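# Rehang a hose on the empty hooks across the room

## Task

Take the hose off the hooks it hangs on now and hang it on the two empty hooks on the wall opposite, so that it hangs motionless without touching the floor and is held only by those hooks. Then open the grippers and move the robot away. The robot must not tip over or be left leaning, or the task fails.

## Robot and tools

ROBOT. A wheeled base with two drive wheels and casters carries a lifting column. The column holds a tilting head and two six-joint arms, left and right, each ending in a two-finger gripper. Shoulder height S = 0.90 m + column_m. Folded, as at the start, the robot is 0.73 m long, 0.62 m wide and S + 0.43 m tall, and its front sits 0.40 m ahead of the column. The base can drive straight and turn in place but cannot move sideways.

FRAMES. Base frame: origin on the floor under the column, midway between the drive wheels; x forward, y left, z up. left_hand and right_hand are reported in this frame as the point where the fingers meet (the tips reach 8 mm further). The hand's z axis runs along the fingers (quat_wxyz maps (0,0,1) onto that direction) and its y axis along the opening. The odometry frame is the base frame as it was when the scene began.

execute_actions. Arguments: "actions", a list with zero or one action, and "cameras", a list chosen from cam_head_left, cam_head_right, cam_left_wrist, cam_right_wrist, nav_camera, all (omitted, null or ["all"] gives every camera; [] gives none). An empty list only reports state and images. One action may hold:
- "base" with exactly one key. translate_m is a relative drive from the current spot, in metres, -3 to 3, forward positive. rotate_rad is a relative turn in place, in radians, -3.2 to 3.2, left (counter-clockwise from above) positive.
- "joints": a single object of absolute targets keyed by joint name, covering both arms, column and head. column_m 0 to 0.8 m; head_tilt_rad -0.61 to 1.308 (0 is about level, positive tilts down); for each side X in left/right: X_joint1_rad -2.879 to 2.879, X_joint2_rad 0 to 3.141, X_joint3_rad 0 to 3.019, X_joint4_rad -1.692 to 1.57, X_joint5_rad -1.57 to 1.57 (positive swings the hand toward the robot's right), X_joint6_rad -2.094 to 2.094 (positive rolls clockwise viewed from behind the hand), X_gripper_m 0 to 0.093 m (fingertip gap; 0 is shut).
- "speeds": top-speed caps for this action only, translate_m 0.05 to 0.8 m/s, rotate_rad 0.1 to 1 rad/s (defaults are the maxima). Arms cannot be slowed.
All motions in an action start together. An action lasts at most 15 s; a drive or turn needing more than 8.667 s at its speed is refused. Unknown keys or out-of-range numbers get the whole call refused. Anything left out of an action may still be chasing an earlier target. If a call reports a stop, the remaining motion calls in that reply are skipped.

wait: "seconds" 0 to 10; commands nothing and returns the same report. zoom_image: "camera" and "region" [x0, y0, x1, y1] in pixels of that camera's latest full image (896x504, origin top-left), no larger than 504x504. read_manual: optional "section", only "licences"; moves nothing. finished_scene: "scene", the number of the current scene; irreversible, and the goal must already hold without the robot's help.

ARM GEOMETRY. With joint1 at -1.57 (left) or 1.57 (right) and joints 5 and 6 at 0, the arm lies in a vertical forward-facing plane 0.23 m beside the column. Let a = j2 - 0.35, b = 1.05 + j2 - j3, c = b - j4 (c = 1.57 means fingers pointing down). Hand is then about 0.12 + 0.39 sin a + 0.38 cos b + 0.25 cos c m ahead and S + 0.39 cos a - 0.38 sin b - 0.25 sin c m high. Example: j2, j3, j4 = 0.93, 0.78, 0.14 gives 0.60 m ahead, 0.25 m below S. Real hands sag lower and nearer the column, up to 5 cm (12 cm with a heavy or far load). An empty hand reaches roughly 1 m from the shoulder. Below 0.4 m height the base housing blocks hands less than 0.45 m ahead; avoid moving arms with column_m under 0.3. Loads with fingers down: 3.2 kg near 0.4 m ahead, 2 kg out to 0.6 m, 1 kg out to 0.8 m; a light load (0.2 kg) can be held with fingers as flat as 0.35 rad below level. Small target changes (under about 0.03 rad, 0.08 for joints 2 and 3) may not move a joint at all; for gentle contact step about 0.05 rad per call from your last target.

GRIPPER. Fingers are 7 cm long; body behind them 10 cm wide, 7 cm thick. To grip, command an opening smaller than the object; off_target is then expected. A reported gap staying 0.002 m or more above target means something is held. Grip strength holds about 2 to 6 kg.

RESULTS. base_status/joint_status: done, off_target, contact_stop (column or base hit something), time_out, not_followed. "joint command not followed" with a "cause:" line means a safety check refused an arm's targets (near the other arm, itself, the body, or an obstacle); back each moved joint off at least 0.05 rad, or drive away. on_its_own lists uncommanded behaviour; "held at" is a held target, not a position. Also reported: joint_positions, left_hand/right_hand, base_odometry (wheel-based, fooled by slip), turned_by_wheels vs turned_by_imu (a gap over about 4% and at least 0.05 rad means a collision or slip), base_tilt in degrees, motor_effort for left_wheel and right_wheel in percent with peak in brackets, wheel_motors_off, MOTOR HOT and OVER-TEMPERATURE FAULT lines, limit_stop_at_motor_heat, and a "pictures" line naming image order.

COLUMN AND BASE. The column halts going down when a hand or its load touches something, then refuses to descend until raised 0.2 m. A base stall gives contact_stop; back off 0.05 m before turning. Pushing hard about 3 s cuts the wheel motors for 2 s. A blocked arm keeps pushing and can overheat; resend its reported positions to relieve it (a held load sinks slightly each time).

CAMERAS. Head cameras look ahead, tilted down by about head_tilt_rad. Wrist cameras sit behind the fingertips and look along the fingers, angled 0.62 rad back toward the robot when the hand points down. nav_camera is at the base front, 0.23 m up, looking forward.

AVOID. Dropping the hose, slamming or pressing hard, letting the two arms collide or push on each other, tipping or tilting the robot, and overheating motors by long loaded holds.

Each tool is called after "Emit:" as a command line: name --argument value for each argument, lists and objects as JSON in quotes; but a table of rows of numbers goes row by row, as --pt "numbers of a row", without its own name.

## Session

Emit:
execute_actions --actions '[]'

Scene clock: 0.00 s.
base_odometry: x=+0.000 y=+0.000 heading=+0.000 (m, m, rad; odometry frame)
turned_by_wheels: +0.000 (rad since the last result)
turned_by_imu: +0.000 (rad since the last result)
base_tilt: forward=+0.9 right=-0.1 (deg)
base_status: not commanded
joint_positions: column_m=+0.555 head_tilt_rad=+0.880 left_joint1_rad=-1.541 left_joint2_rad=+0.877 left_joint3_rad=+0.437 left_joint4_rad=-0.978 left_joint5_rad=-0.011 left_joint6_rad=-0.096 left_gripper_m=+0.094 right_joint1_rad=+1.576 right_joint2_rad=+0.920 right_joint3_rad=+0.380 right_joint4_rad=-0.951 right_joint5_rad=-0.043 right_joint6_rad=+0.041 right_gripper_m=+0.095
joint_status: not commanded
wheel_motors_off: 0
motor_effort: left_wheel=+2 right_wheel=+3 (%)
left_hand: x=+0.1590 y=+0.2328 z=+1.2551 quat_wxyz=(+0.431, +0.053, -0.900, -0.034) (m; base frame)
right_hand: x=+0.1239 y=-0.2170 z=+1.2597 quat_wxyz=(+0.466, -0.026, -0.884, -0.011) (m; base frame)
pictures: cam_head_left, cam_head_right, cam_left_wrist, cam_right_wrist, nav_camera
camera_calibration (this result's frames):
cam_head_left: T_world_to_cam=[[-0.0965133, -0.992194, 0.0789654, -0.0726798], [-0.836356, 0.0378301, -0.54688, 0.884384], [0.539624, -0.118824, -0.833478, 1.18485], [0, 0, 0, 1]] pos_world=[0.0932732, 0.0352198, 1.47694]
cam_head_right: T_world_to_cam=[[-0.0969852, -0.992999, 0.0674333, -0.117365], [-0.835894, 0.0444891, -0.547085, 0.888939], [0.540254, -0.109426, -0.834357, 1.18065], [0, 0, 0, 1]] pos_world=[0.0938226, -0.0268973, 1.47933]
cam_left_wrist: T_world_to_cam=[[0.0681495, -0.99269, -0.0996081, 0.342893], [-0.0609033, -0.103793, 0.992732, -1.20491], [-0.995814, -0.0615877, -0.0675316, 0.380814], [0, 0, 0, 1]] pos_world=[0.282469, 0.238778, 1.25602]
cam_right_wrist: T_world_to_cam=[[-0.0612346, -0.998116, -0.00389627, -0.198728], [0.0113473, -0.00459949, 0.999925, -1.2542], [-0.998059, 0.0611858, 0.0116076, 0.241737], [0, 0, 0, 1]] pos_world=[0.243331, -0.218913, 1.25052]
Images, in order (width x height): cam_head_left 896x504, cam_head_right 896x504, cam_left_wrist 896x504, cam_right_wrist 896x504, nav_camera 896x504.

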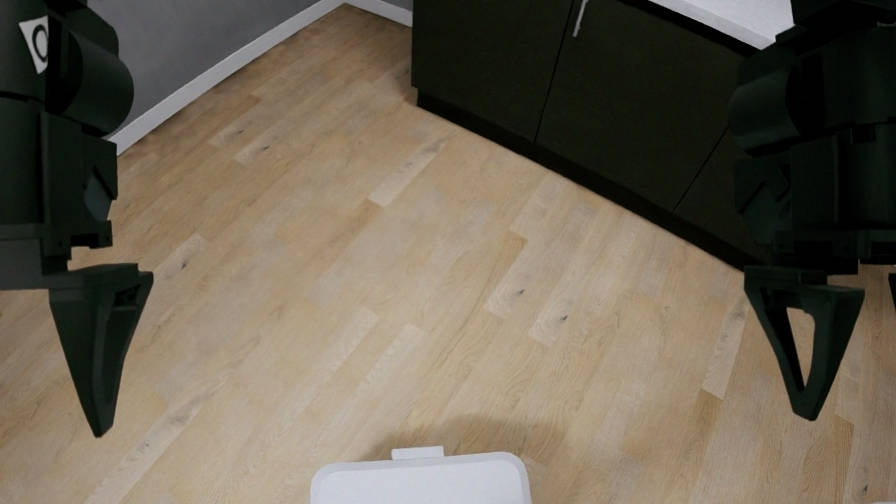

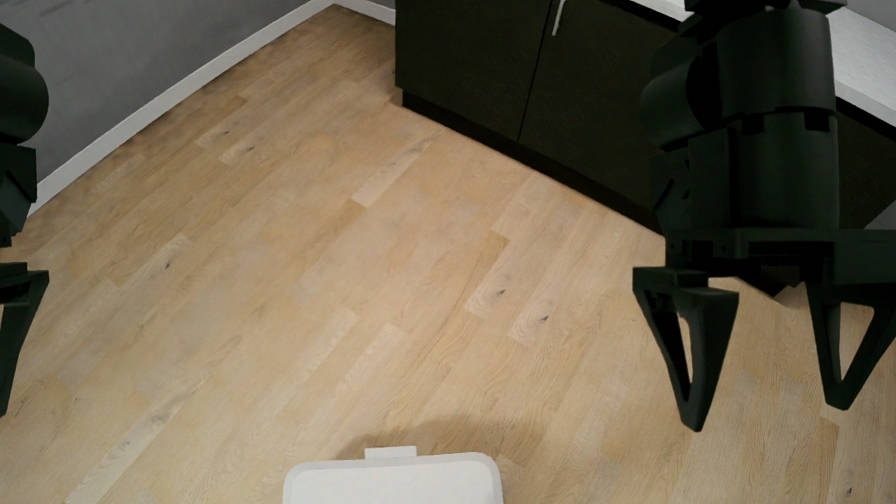

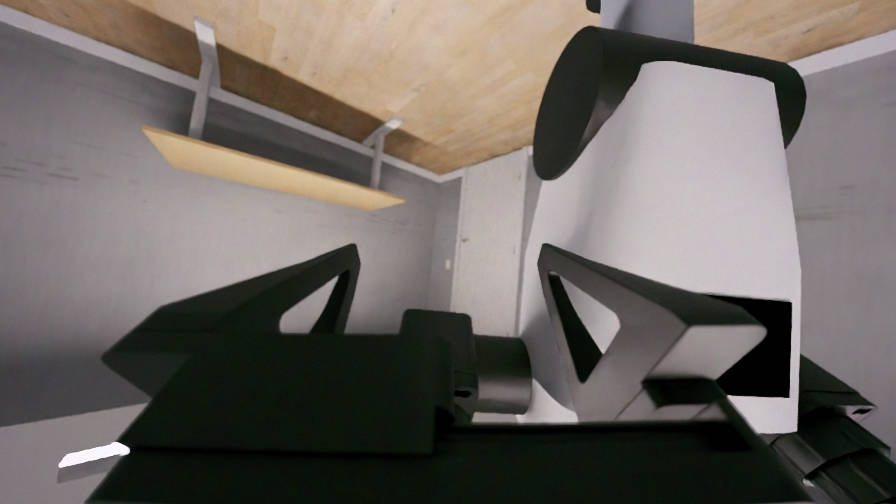

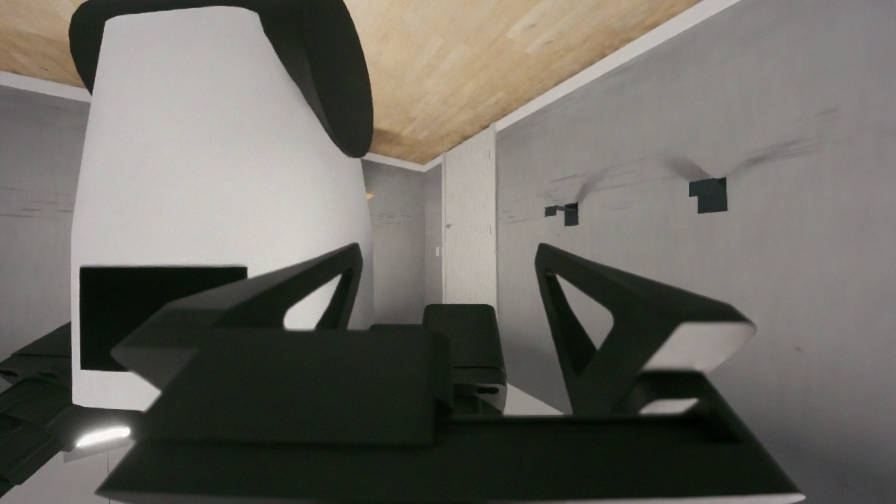

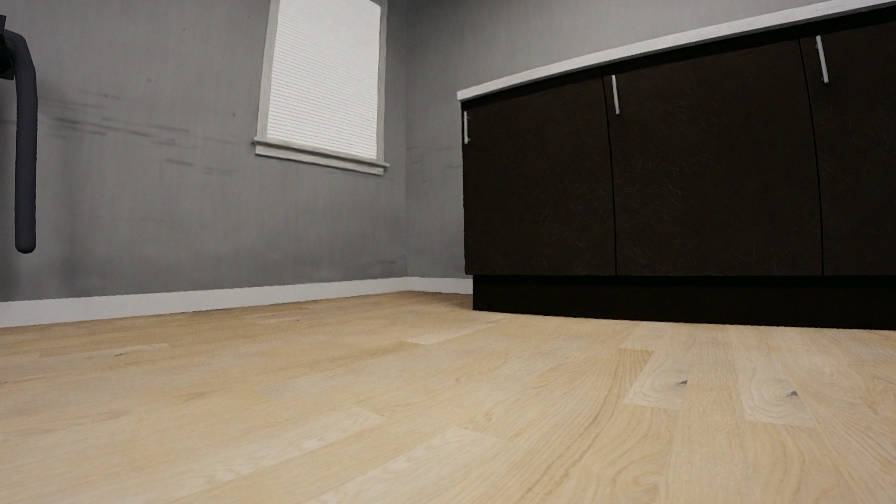

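Emit:
execute_actions --actions '[{"base":{"rotate_rad":1.0},"joints":{"head_tilt_rad":0.45}}]' --cameras '["cam_head_left","nav_camera","cam_right_wrist"]'

Scene clock: 3.60 s.
base_odometry: x=+0.000 y=+0.000 heading=+0.998 (m, m, rad; odometry frame)
turned_by_wheels: +0.998 (rad since the last result)
turned_by_imu: +0.985 (rad since the last result)
base_tilt: forward=+0.8 right=-0.1 (deg)
base_status: done
joint_positions: column_m=+0.555 head_tilt_rad=+0.469 left_joint1_rad=-1.541 left_joint2_rad=+0.877 left_joint3_rad=+0.437 left_joint4_rad=-0.978 left_joint5_rad=-0.011 left_joint6_rad=-0.096 left_gripper_m=+0.094 right_joint1_rad=+1.576 right_joint2_rad=+0.920 right_joint3_rad=+0.380 right_joint4_rad=-0.951 right_joint5_rad=-0.043 right_joint6_rad=+0.041 right_gripper_m=+0.095
joint_status: all done
wheel_motors_off: 0
motor_effort: left_wheel=-8(61) right_wheel=+8(58) (%)
left_hand: x=+0.1590 y=+0.2328 z=+1.2551 quat_wxyz=(+0.431, +0.053, -0.900, -0.034) (m; base frame)
right_hand: x=+0.1239 y=-0.2170 z=+1.2597 quat_wxyz=(+0.466, -0.026, -0.884, -0.011) (m; base frame)
pictures: cam_head_left, cam_right_wrist, nav_camera
camera_calibration (this result's frames):
cam_head_left: T_world_to_cam=[[-0.120026, -0.992194, 0.0338234, -0.00192447], [-0.548169, 0.0378301, -0.835512, 1.31486], [0.827711, -0.118824, -0.548431, 0.731082], [0, 0, 0, 1]] pos_world=[0.115408, 0.0352198, 1.49959]
cam_right_wrist: T_world_to_cam=[[-0.0612346, -0.998116, -0.00389627, -0.198728], [0.0113473, -0.00459949, 0.999925, -1.2542], [-0.998059, 0.0611858, 0.0116076, 0.241737], [0, 0, 0, 1]] pos_world=[0.243331, -0.218913, 1.25052]
Images, in order (width x height): cam_head_left 896x504, cam_right_wrist 896x504, nav_camera 896x504.

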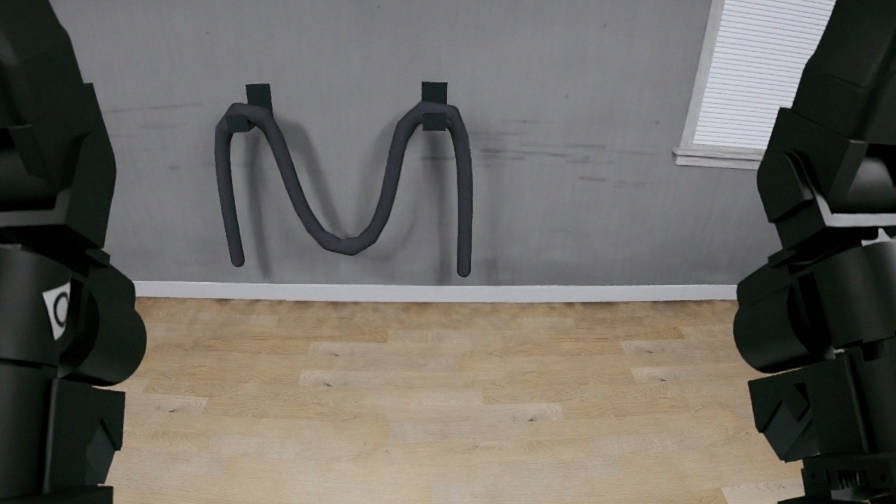

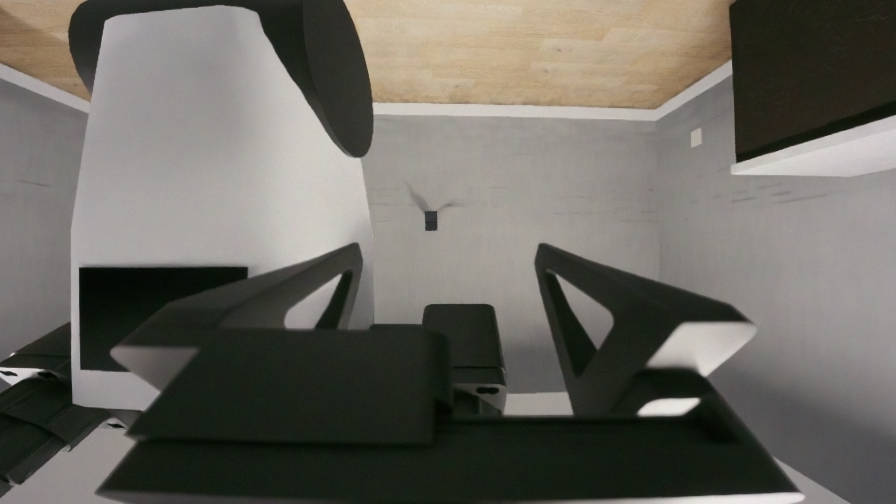

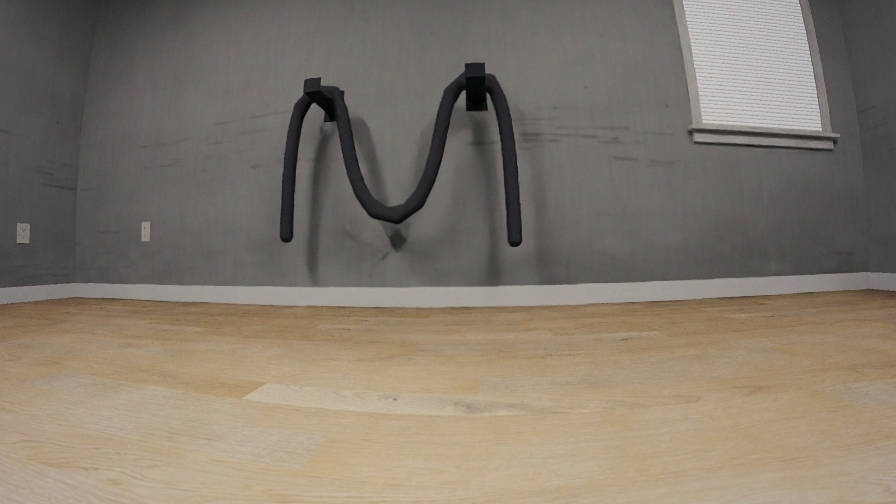

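Emit:
execute_actions --actions '[{"base":{"rotate_rad":0.25},"joints":{"column_m":0.62,"head_tilt_rad":0.7,"left_joint1_rad":-1.43,"left_joint2_rad":1.15,"left_joint3_rad":0.9,"left_joint4_rad":-0.27,"left_joint5_rad":0,"left_joint6_rad":1.57,"right_joint1_rad":1.52,"right_joint2_rad":1.15,"right_joint3_rad":0.9,"right_joint4_rad":-0.27,"right_joint5_rad":0,"right_joint6_rad":-1.57}}]' --cameras '[]'

Emit:
execute_actions --actions '[{"base":{"translate_m":1.0}}]' --cameras '[]'

Emit:
execute_actions --actions '[{"base":{"rotate_rad":-0.355}}]'

Scene clock: 7.80 s.
base_odometry: x=+0.000 y=+0.000 heading=+1.247 (m, m, rad; odometry frame)
turned_by_wheels: +0.249 (rad since the last result)
turned_by_imu: +0.247 (rad since the last result)
base_tilt: forward=+0.9 right=-0.2 (deg)
base_status: done
joint_positions: column_m=+0.620 head_tilt_rad=+0.703 left_joint1_rad=-1.429 left_joint2_rad=+1.153 left_joint3_rad=+0.904 left_joint4_rad=-0.278 left_joint5_rad=-0.002 left_joint6_rad=+1.561 left_gripper_m=+0.094 right_joint1_rad=+1.521 right_joint2_rad=+1.156 right_joint3_rad=+0.914 right_joint4_rad=-0.275 right_joint5_rad=+0.000 right_joint6_rad=-1.557 right_gripper_m=+0.095
joint_status: all done
wheel_motors_off: 0
motor_effort: left_wheel=-7(35) right_wheel=+7(43) (%)
left_hand: x=+0.5023 y=+0.2973 z=+1.1794 quat_wxyz=(+0.045, -0.677, -0.734, -0.043) (m; base frame)
right_hand: x=+0.5102 y=-0.2509 z=+1.1752 quat_wxyz=(+0.013, +0.693, -0.720, +0.018) (m; base frame)
pictures: none
No camera images: the call's "cameras" was empty. Leave "cameras" out to get every camera's image.

Scene clock: 11.30 s.
base_odometry: x=+0.318 y=+0.948 heading=+1.247 (m, m, rad; odometry frame)
turned_by_wheels: +0.000 (rad since the last result)
turned_by_imu: +0.004 (rad since the last result)
base_tilt: forward=+0.9 right=-0.2 (deg)
base_status: done
joint_positions: column_m=+0.620 head_tilt_rad=+0.703 left_joint1_rad=-1.429 left_joint2_rad=+1.153 left_joint3_rad=+0.904 left_joint4_rad=-0.275 left_joint5_rad=-0.002 left_joint6_rad=+1.561 left_gripper_m=+0.094 right_joint1_rad=+1.521 right_joint2_rad=+1.156 right_joint3_rad=+0.907 right_joint4_rad=-0.274 right_joint5_rad=+0.000 right_joint6_rad=-1.557 right_gripper_m=+0.095
joint_status: not commanded
wheel_motors_off: 0
motor_effort: left_wheel=-1(56) right_wheel=+0(69) (%)
left_hand: x=+0.5030 y=+0.2974 z=+1.1794 quat_wxyz=(+0.044, -0.677, -0.734, -0.044) (m; base frame)
right_hand: x=+0.5058 y=-0.2508 z=+1.1744 quat_wxyz=(+0.015, +0.693, -0.720, +0.015) (m; base frame)
pictures: none
No camera images: the call's "cameras" was empty. Leave "cameras" out to get every camera's image.

Scene clock: 13.20 s.
base_odometry: x=+0.318 y=+0.948 heading=+0.894 (m, m, rad; odometry frame)
turned_by_wheels: -0.353 (rad since the last result)
turned_by_imu: -0.348 (rad since the last result)
base_tilt: forward=+0.9 right=-0.1 (deg)
base_status: done
joint_positions: column_m=+0.620 head_tilt_rad=+0.703 left_joint1_rad=-1.430 left_joint2_rad=+1.153 left_joint3_rad=+0.904 left_joint4_rad=-0.275 left_joint5_rad=-0.002 left_joint6_rad=+1.561 left_gripper_m=+0.094 right_joint1_rad=+1.521 right_joint2_rad=+1.156 right_joint3_rad=+0.907 right_joint4_rad=-0.274 right_joint5_rad=+0.000 right_joint6_rad=-1.557 right_gripper_m=+0.095
joint_status: not commanded
wheel_motors_off: 0
motor_effort: left_wheel=+5(41) right_wheel=-6(66) (%)
left_hand: x=+0.5030 y=+0.2972 z=+1.1793 quat_wxyz=(+0.044, -0.677, -0.733, -0.044) (m; base frame)
right_hand: x=+0.5058 y=-0.2508 z=+1.1744 quat_wxyz=(+0.015, +0.693, -0.720, +0.015) (m; base frame)
pictures: cam_head_left, cam_head_right, cam_left_wrist, cam_right_wrist, nav_camera
camera_calibration (this result's frames):
cam_head_left: T_world_to_cam=[[-0.108872, -0.992194, 0.0608047, -0.0479931], [-0.727416, 0.0378301, -0.685153, 1.13627], [0.677505, -0.118824, -0.725857, 1.0589], [0, 0, 0, 1]] pos_world=[0.103905, 0.0352198, 1.55005]
cam_head_right: T_world_to_cam=[[-0.107313, -0.992999, 0.0493687, -0.0921905], [-0.726926, 0.0444891, -0.685273, 1.1407], [0.678279, -0.109426, -0.726611, 1.05456], [0, 0, 0, 1]] pos_world=[0.104027, -0.0268973, 1.5525]
cam_left_wrist: T_world_to_cam=[[-0.997091, -0.0762169, 0.000929704, 0.520696], [-0.0557981, 0.738168, 0.672306, -0.976918], [-0.0519273, 0.670298, -0.740273, 0.823289], [0, 0, 0, 1]] pos_world=[0.507422, 0.208966, 1.26576]
cam_right_wrist: T_world_to_cam=[[0.999378, -0.034432, -0.00763354, -0.499734], [-0.0226465, -0.792439, 0.60953, -0.895305], [-0.0270365, -0.608978, -0.792726, 0.911357], [0, 0, 0, 1]] pos_world=[0.503787, -0.171684, 1.26436]
Images, in order (width x height): cam_head_left 896x504, cam_head_right 896x504, cam_left_wrist 896x504, cam_right_wrist 896x504, nav_camera 896x504.

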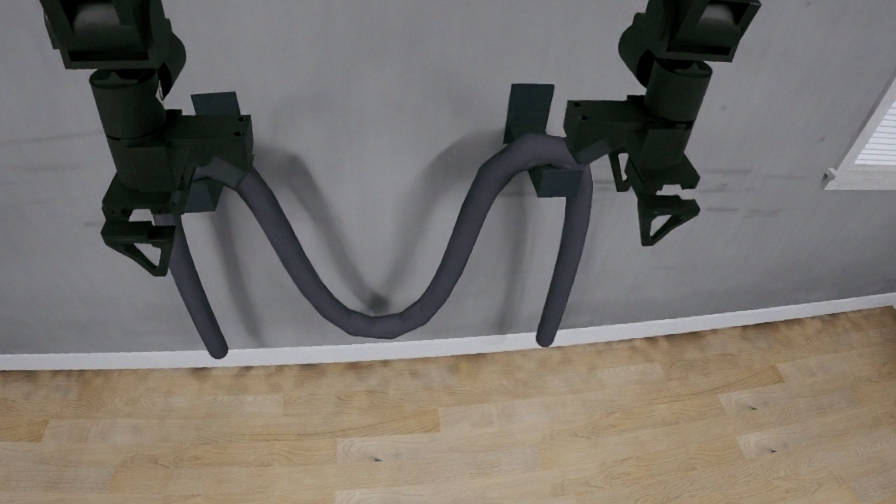

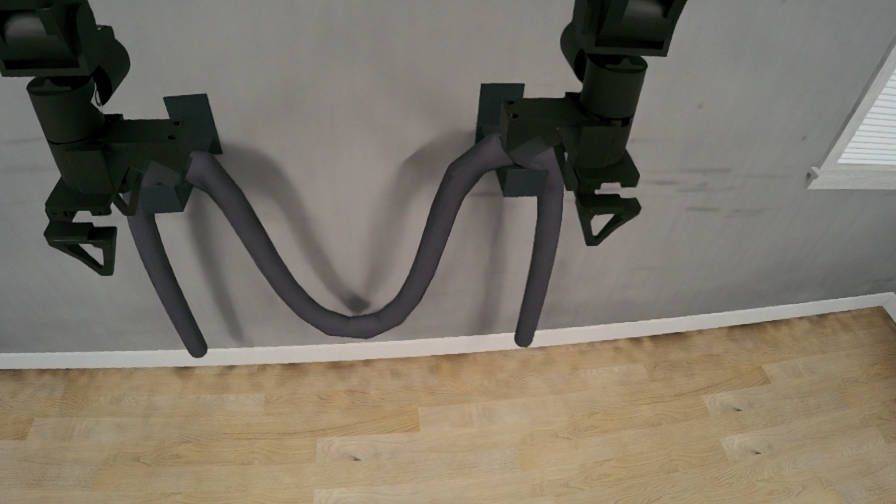

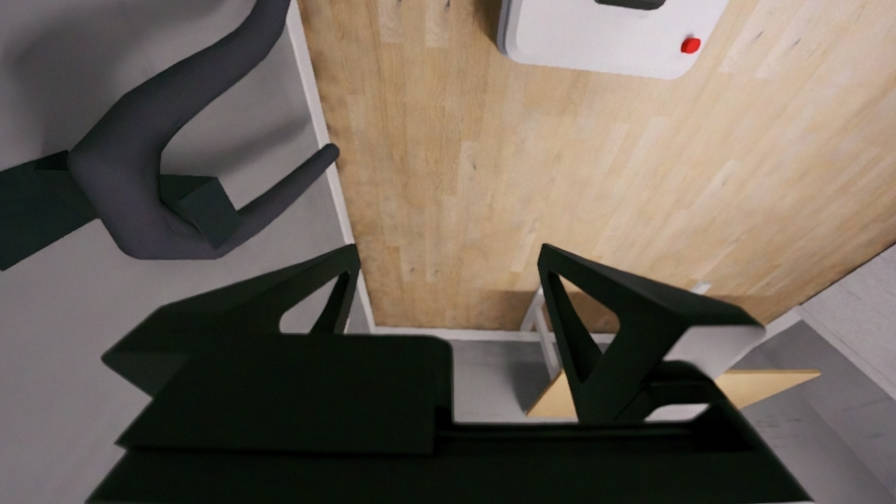

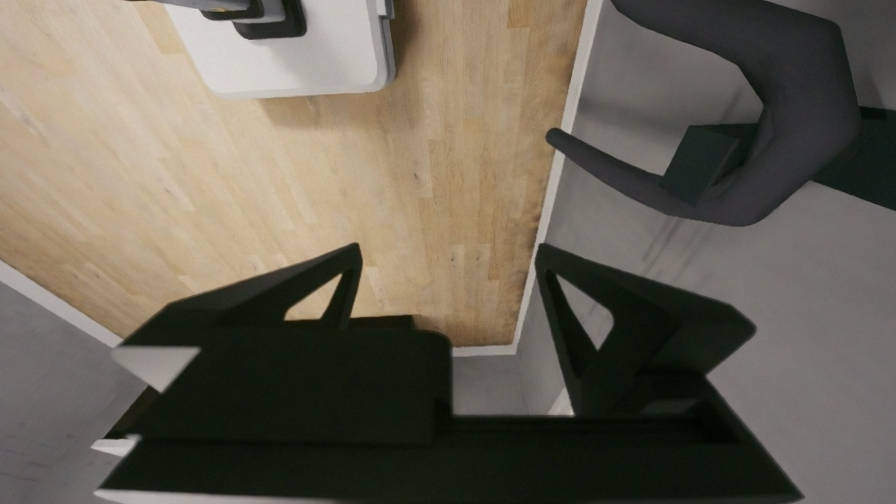

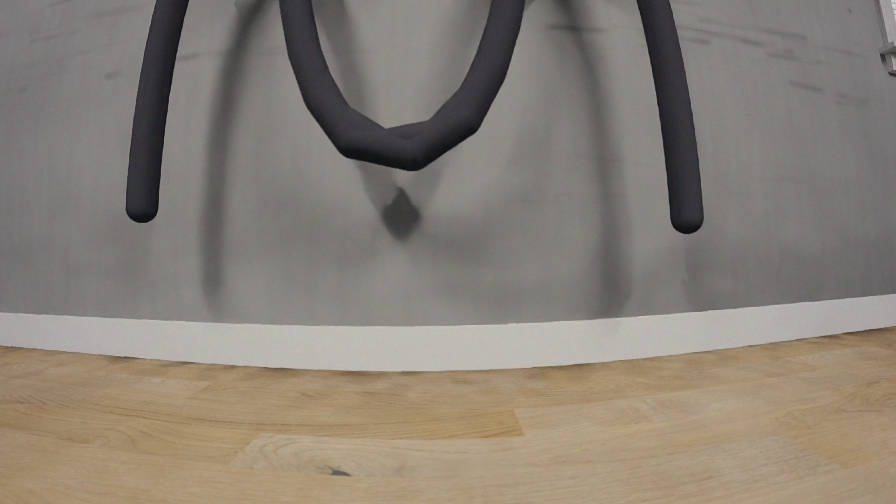

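Emit:
execute_actions --actions '[{"base":{"translate_m":0.27},"speeds":{"translate_m":0.25},"joints":{"head_tilt_rad":0.95,"column_m":0.56}}]' --cameras '["cam_head_left","cam_left_wrist","cam_right_wrist"]'

Scene clock: 16.67 s.
base_odometry: x=+0.487 y=+1.159 heading=+0.893 (m, m, rad; odometry frame)
turned_by_wheels: -0.001 (rad since the last result)
turned_by_imu: +0.000 (rad since the last result)
base_tilt: forward=+0.9 right=-0.2 (deg)
base_status: done
joint_positions: column_m=+0.560 head_tilt_rad=+0.951 left_joint1_rad=-1.430 left_joint2_rad=+1.152 left_joint3_rad=+0.904 left_joint4_rad=-0.275 left_joint5_rad=-0.002 left_joint6_rad=+1.562 left_gripper_m=+0.094 right_joint1_rad=+1.521 right_joint2_rad=+1.156 right_joint3_rad=+0.906 right_joint4_rad=-0.274 right_joint5_rad=+0.000 right_joint6_rad=-1.557 right_gripper_m=+0.095
joint_status: all done
wheel_motors_off: 0
motor_effort: left_wheel=-1(61) right_wheel=+2(59) (%)
left_hand: x=+0.5029 y=+0.2972 z=+1.1196 quat_wxyz=(+0.044, -0.677, -0.733, -0.044) (m; base frame)
right_hand: x=+0.5052 y=-0.2508 z=+1.1145 quat_wxyz=(+0.015, +0.693, -0.720, +0.015) (m; base frame)
pictures: cam_head_left, cam_left_wrist, cam_right_wrist
camera_calibration (this result's frames):
cam_head_left: T_world_to_cam=[[-0.0906555, -0.992194, 0.0856266, -0.0836448], [-0.873117, 0.0378301, -0.486041, 0.794744], [0.479008, -0.118824, -0.869731, 1.24787], [0, 0, 0, 1]] pos_world=[0.0885843, 0.0352198, 1.47875]
cam_left_wrist: T_world_to_cam=[[-0.99712, -0.0758394, 0.000976972, 0.520499], [-0.0554869, 0.73819, 0.672307, -0.936942], [-0.0517086, 0.670316, -0.740272, 0.778992], [0, 0, 0, 1]] pos_world=[0.507292, 0.208945, 1.20607]
cam_right_wrist: T_world_to_cam=[[0.999371, -0.0344645, -0.00839573, -0.498738], [-0.0222079, -0.79245, 0.609533, -0.859017], [-0.0276604, -0.608963, -0.792717, 0.864159], [0, 0, 0, 1]] pos_world=[0.50325, -0.171676, 1.20445]
Images, in order (width x height): cam_head_left 896x504, cam_left_wrist 896x504, cam_right_wrist 896x504.

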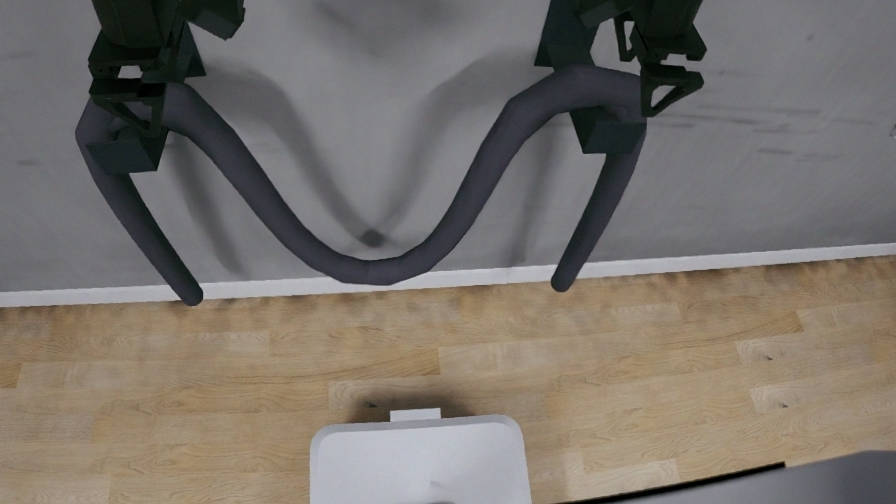

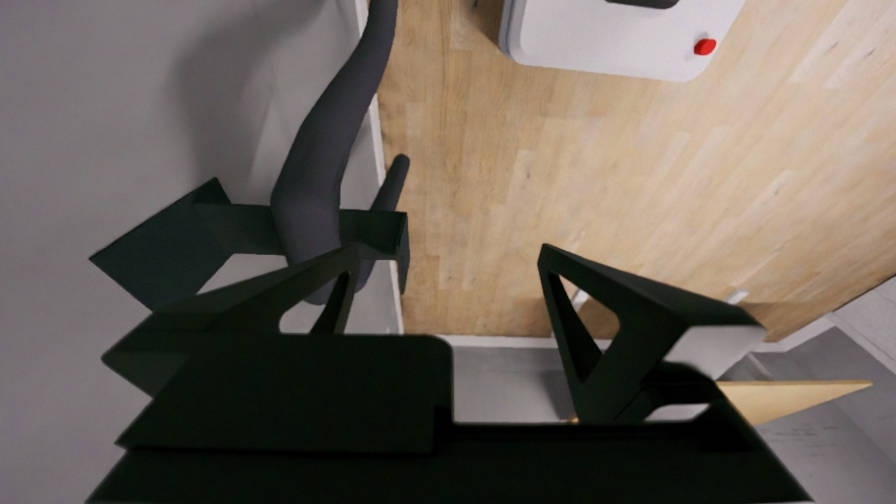

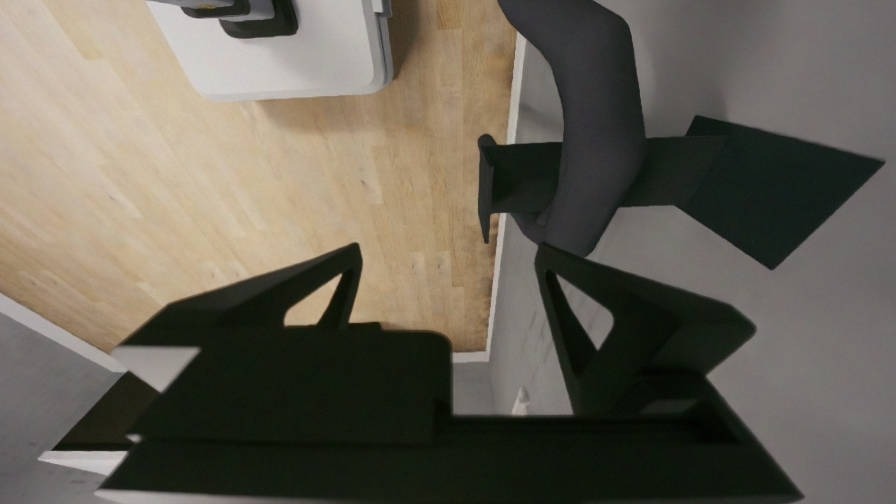

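Emit:
execute_actions --actions '[{"base":{"translate_m":0.135},"speeds":{"translate_m":0.15},"joints":{"left_joint1_rad":-1.355,"right_joint1_rad":1.625}}]' --cameras '[]'

Emit:
execute_actions --actions '[{"joints":{"column_m":0.49}}]' --cameras '["cam_head_left","cam_left_wrist","cam_right_wrist"]'

Scene clock: 19.67 s.
base_odometry: x=+0.572 y=+1.264 heading=+0.892 (m, m, rad; odometry frame)
turned_by_wheels: -0.001 (rad since the last result)
turned_by_imu: +0.000 (rad since the last result)
base_tilt: forward=+0.9 right=-0.1 (deg)
base_status: done
joint_positions: column_m=+0.560 head_tilt_rad=+0.951 left_joint1_rad=-1.347 left_joint2_rad=+1.152 left_joint3_rad=+0.903 left_joint4_rad=-0.274 left_joint5_rad=-0.002 left_joint6_rad=+1.562 left_gripper_m=+0.094 right_joint1_rad=+1.634 right_joint2_rad=+1.156 right_joint3_rad=+0.904 right_joint4_rad=-0.273 right_joint5_rad=+0.000 right_joint6_rad=-1.557 right_gripper_m=+0.095
joint_status: all done
wheel_motors_off: 0
motor_effort: left_wheel=-2(29) right_wheel=+1(39) (%)
left_hand: x=+0.4986 y=+0.3386 z=+1.1261 quat_wxyz=(+0.069, -0.660, -0.745, -0.069) (m; base frame)
right_hand: x=+0.5045 y=-0.1930 z=+1.1147 quat_wxyz=(-0.019, +0.713, -0.701, -0.020) (m; base frame)
pictures: none
No camera images: the call's "cameras" was empty. Leave "cameras" out to get every camera's image.

Scene clock: 21.17 s.
base_odometry: x=+0.572 y=+1.264 heading=+0.892 (m, m, rad; odometry frame)
turned_by_wheels: +0.000 (rad since the last result)
turned_by_imu: +0.000 (rad since the last result)
base_tilt: forward=+0.9 right=-0.1 (deg)
base_status: not commanded
joint_positions: column_m=+0.490 head_tilt_rad=+0.951 left_joint1_rad=-1.347 left_joint2_rad=+1.152 left_joint3_rad=+0.903 left_joint4_rad=-0.274 left_joint5_rad=-0.002 left_joint6_rad=+1.562 left_gripper_m=+0.094 right_joint1_rad=+1.634 right_joint2_rad=+1.156 right_joint3_rad=+0.904 right_joint4_rad=-0.273 right_joint5_rad=+0.000 right_joint6_rad=-1.557 right_gripper_m=+0.095
joint_status: all done
wheel_motors_off: 0
motor_effort: left_wheel=-3(2) right_wheel=+2(3) (%)
left_hand: x=+0.4986 y=+0.3386 z=+1.0561 quat_wxyz=(+0.069, -0.660, -0.745, -0.069) (m; base frame)
right_hand: x=+0.5045 y=-0.1930 z=+1.0447 quat_wxyz=(-0.019, +0.713, -0.701, -0.020) (m; base frame)
pictures: cam_head_left, cam_left_wrist, cam_right_wrist
camera_calibration (this result's frames):
cam_head_left: T_world_to_cam=[[-0.0906201, -0.992194, 0.0856641, -0.0777085], [-0.873318, 0.0378301, -0.48568, 0.760201], [0.478648, -0.118824, -0.869929, 1.1873], [0, 0, 0, 1]] pos_world=[0.0885565, 0.0352198, 1.40874]
cam_left_wrist: T_world_to_cam=[[-0.993145, -0.116757, -0.00551956, 0.538119], [-0.0846397, 0.68578, 0.722871, -0.946239], [-0.0806151, 0.718383, -0.690961, 0.650015], [0, 0, 0, 1]] pos_world=[0.506742, 0.244781, 1.13611]
cam_right_wrist: T_world_to_cam=[[0.999698, 0.0227043, -0.00935129, -0.484776], [0.0242112, -0.847956, 0.529513, -0.721174], [0.00409277, -0.52958, -0.84825, 0.901344], [0, 0, 0, 1]] pos_world=[0.498401, -0.123183, 1.1419]
Images, in order (width x height): cam_head_left 896x504, cam_left_wrist 896x504, cam_right_wrist 896x504.

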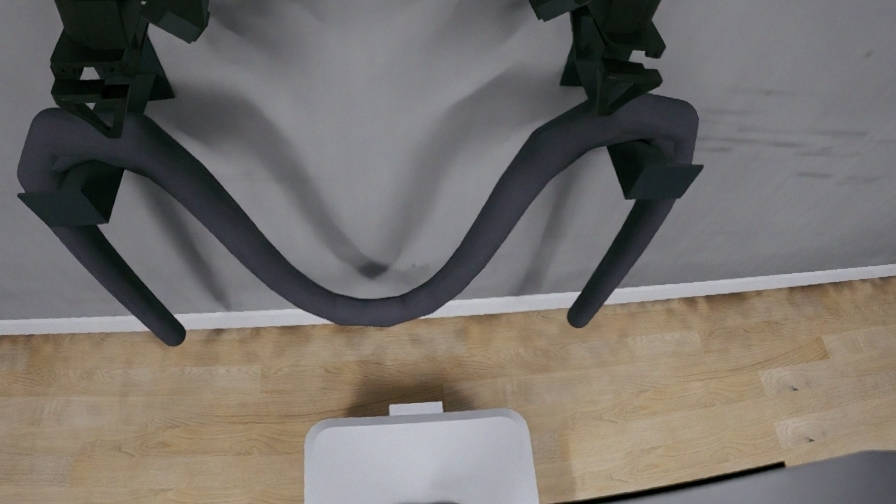

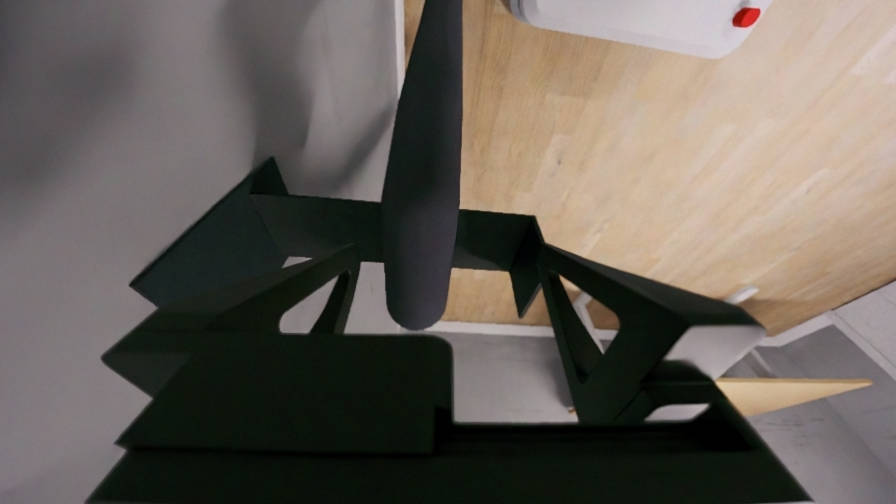

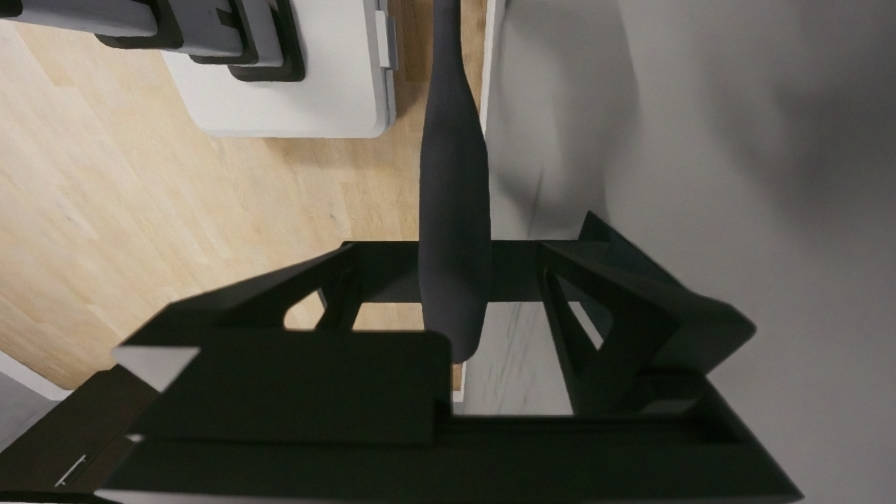

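Emit:
execute_actions --actions '[{"joints":{"left_joint4_rad":-0.2,"column_m":0.43}}]' --cameras '["cam_head_left","cam_left_wrist","cam_right_wrist"]'

Scene clock: 23.43 s.
base_odometry: x=+0.572 y=+1.264 heading=+0.892 (m, m, rad; odometry frame)
turned_by_wheels: +0.000 (rad since the last result)
turned_by_imu: +0.000 (rad since the last result)
base_tilt: forward=+0.9 right=-0.1 (deg)
base_status: not commanded
joint_positions: column_m=+0.430 head_tilt_rad=+0.951 left_joint1_rad=-1.347 left_joint2_rad=+1.152 left_joint3_rad=+0.903 left_joint4_rad=-0.208 left_joint5_rad=-0.002 left_joint6_rad=+1.562 left_gripper_m=+0.094 right_joint1_rad=+1.634 right_joint2_rad=+1.156 right_joint3_rad=+0.904 right_joint4_rad=-0.273 right_joint5_rad=+0.000 right_joint6_rad=-1.557 right_gripper_m=+0.095
joint_status: all done
wheel_motors_off: 0
motor_effort: left_wheel=-1(4) right_wheel=+2(3) (%)
left_hand: x=+0.5148 y=+0.3404 z=+0.9968 quat_wxyz=(+0.046, -0.662, -0.742, -0.094) (m; base frame)
right_hand: x=+0.5045 y=-0.1930 z=+0.9847 quat_wxyz=(-0.019, +0.713, -0.701, -0.020) (m; base frame)
pictures: cam_head_left, cam_left_wrist, cam_right_wrist
camera_calibration (this result's frames):
cam_head_left: T_world_to_cam=[[-0.0906201, -0.992194, 0.0856641, -0.0725682], [-0.873318, 0.0378301, -0.485679, 0.731057], [0.478648, -0.118824, -0.869929, 1.1351], [0, 0, 0, 1]] pos_world=[0.0885565, 0.0352198, 1.34873]
cam_left_wrist: T_world_to_cam=[[-0.992088, -0.103815, -0.0706006, 0.614019], [-0.122667, 0.681784, 0.721196, -0.880558], [-0.0267364, 0.72415, -0.689124, 0.577585], [0, 0, 0, 1]] pos_world=[0.516588, 0.245837, 1.07643]
cam_right_wrist: T_world_to_cam=[[0.999698, 0.0227043, -0.00935129, -0.485337], [0.0242112, -0.847956, 0.529513, -0.6894], [0.00409277, -0.52958, -0.84825, 0.850445], [0, 0, 0, 1]] pos_world=[0.498401, -0.123183, 1.0819]
Images, in order (width x height): cam_head_left 896x504, cam_left_wrist 896x504, cam_right_wrist 896x504.

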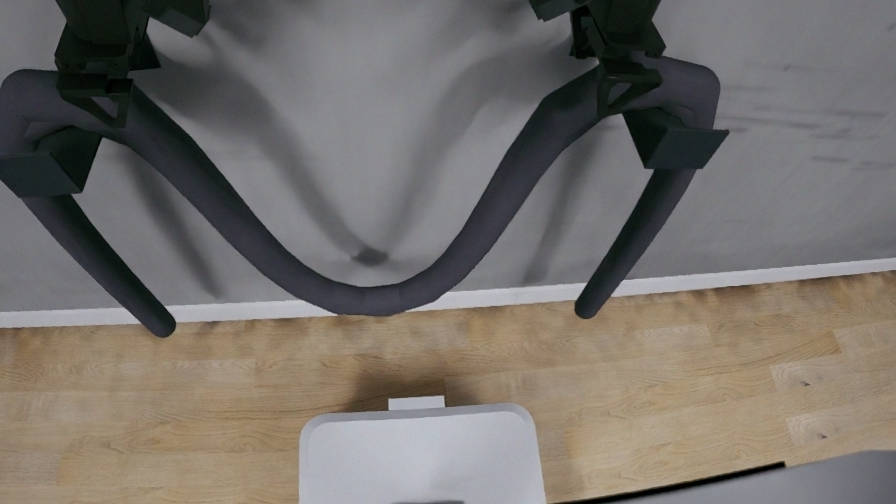

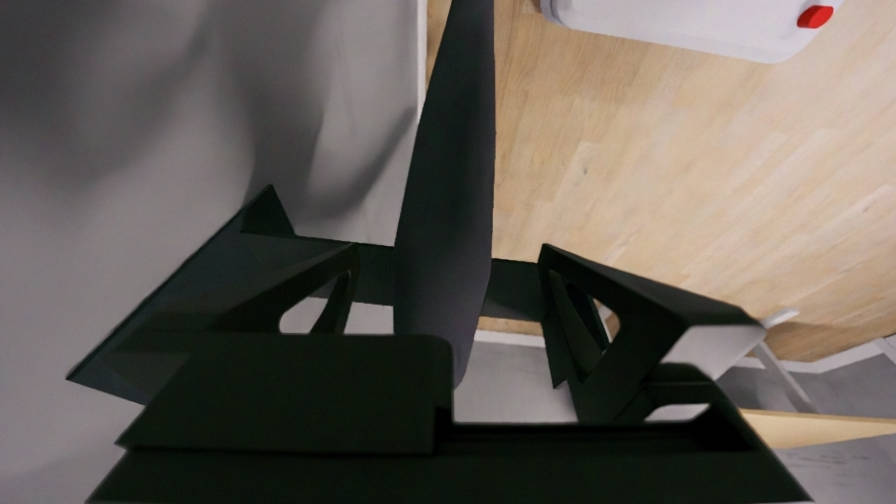

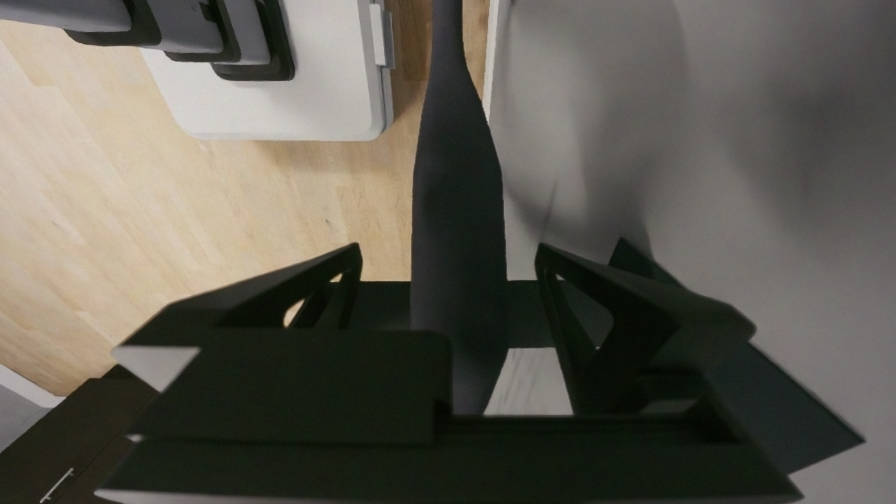

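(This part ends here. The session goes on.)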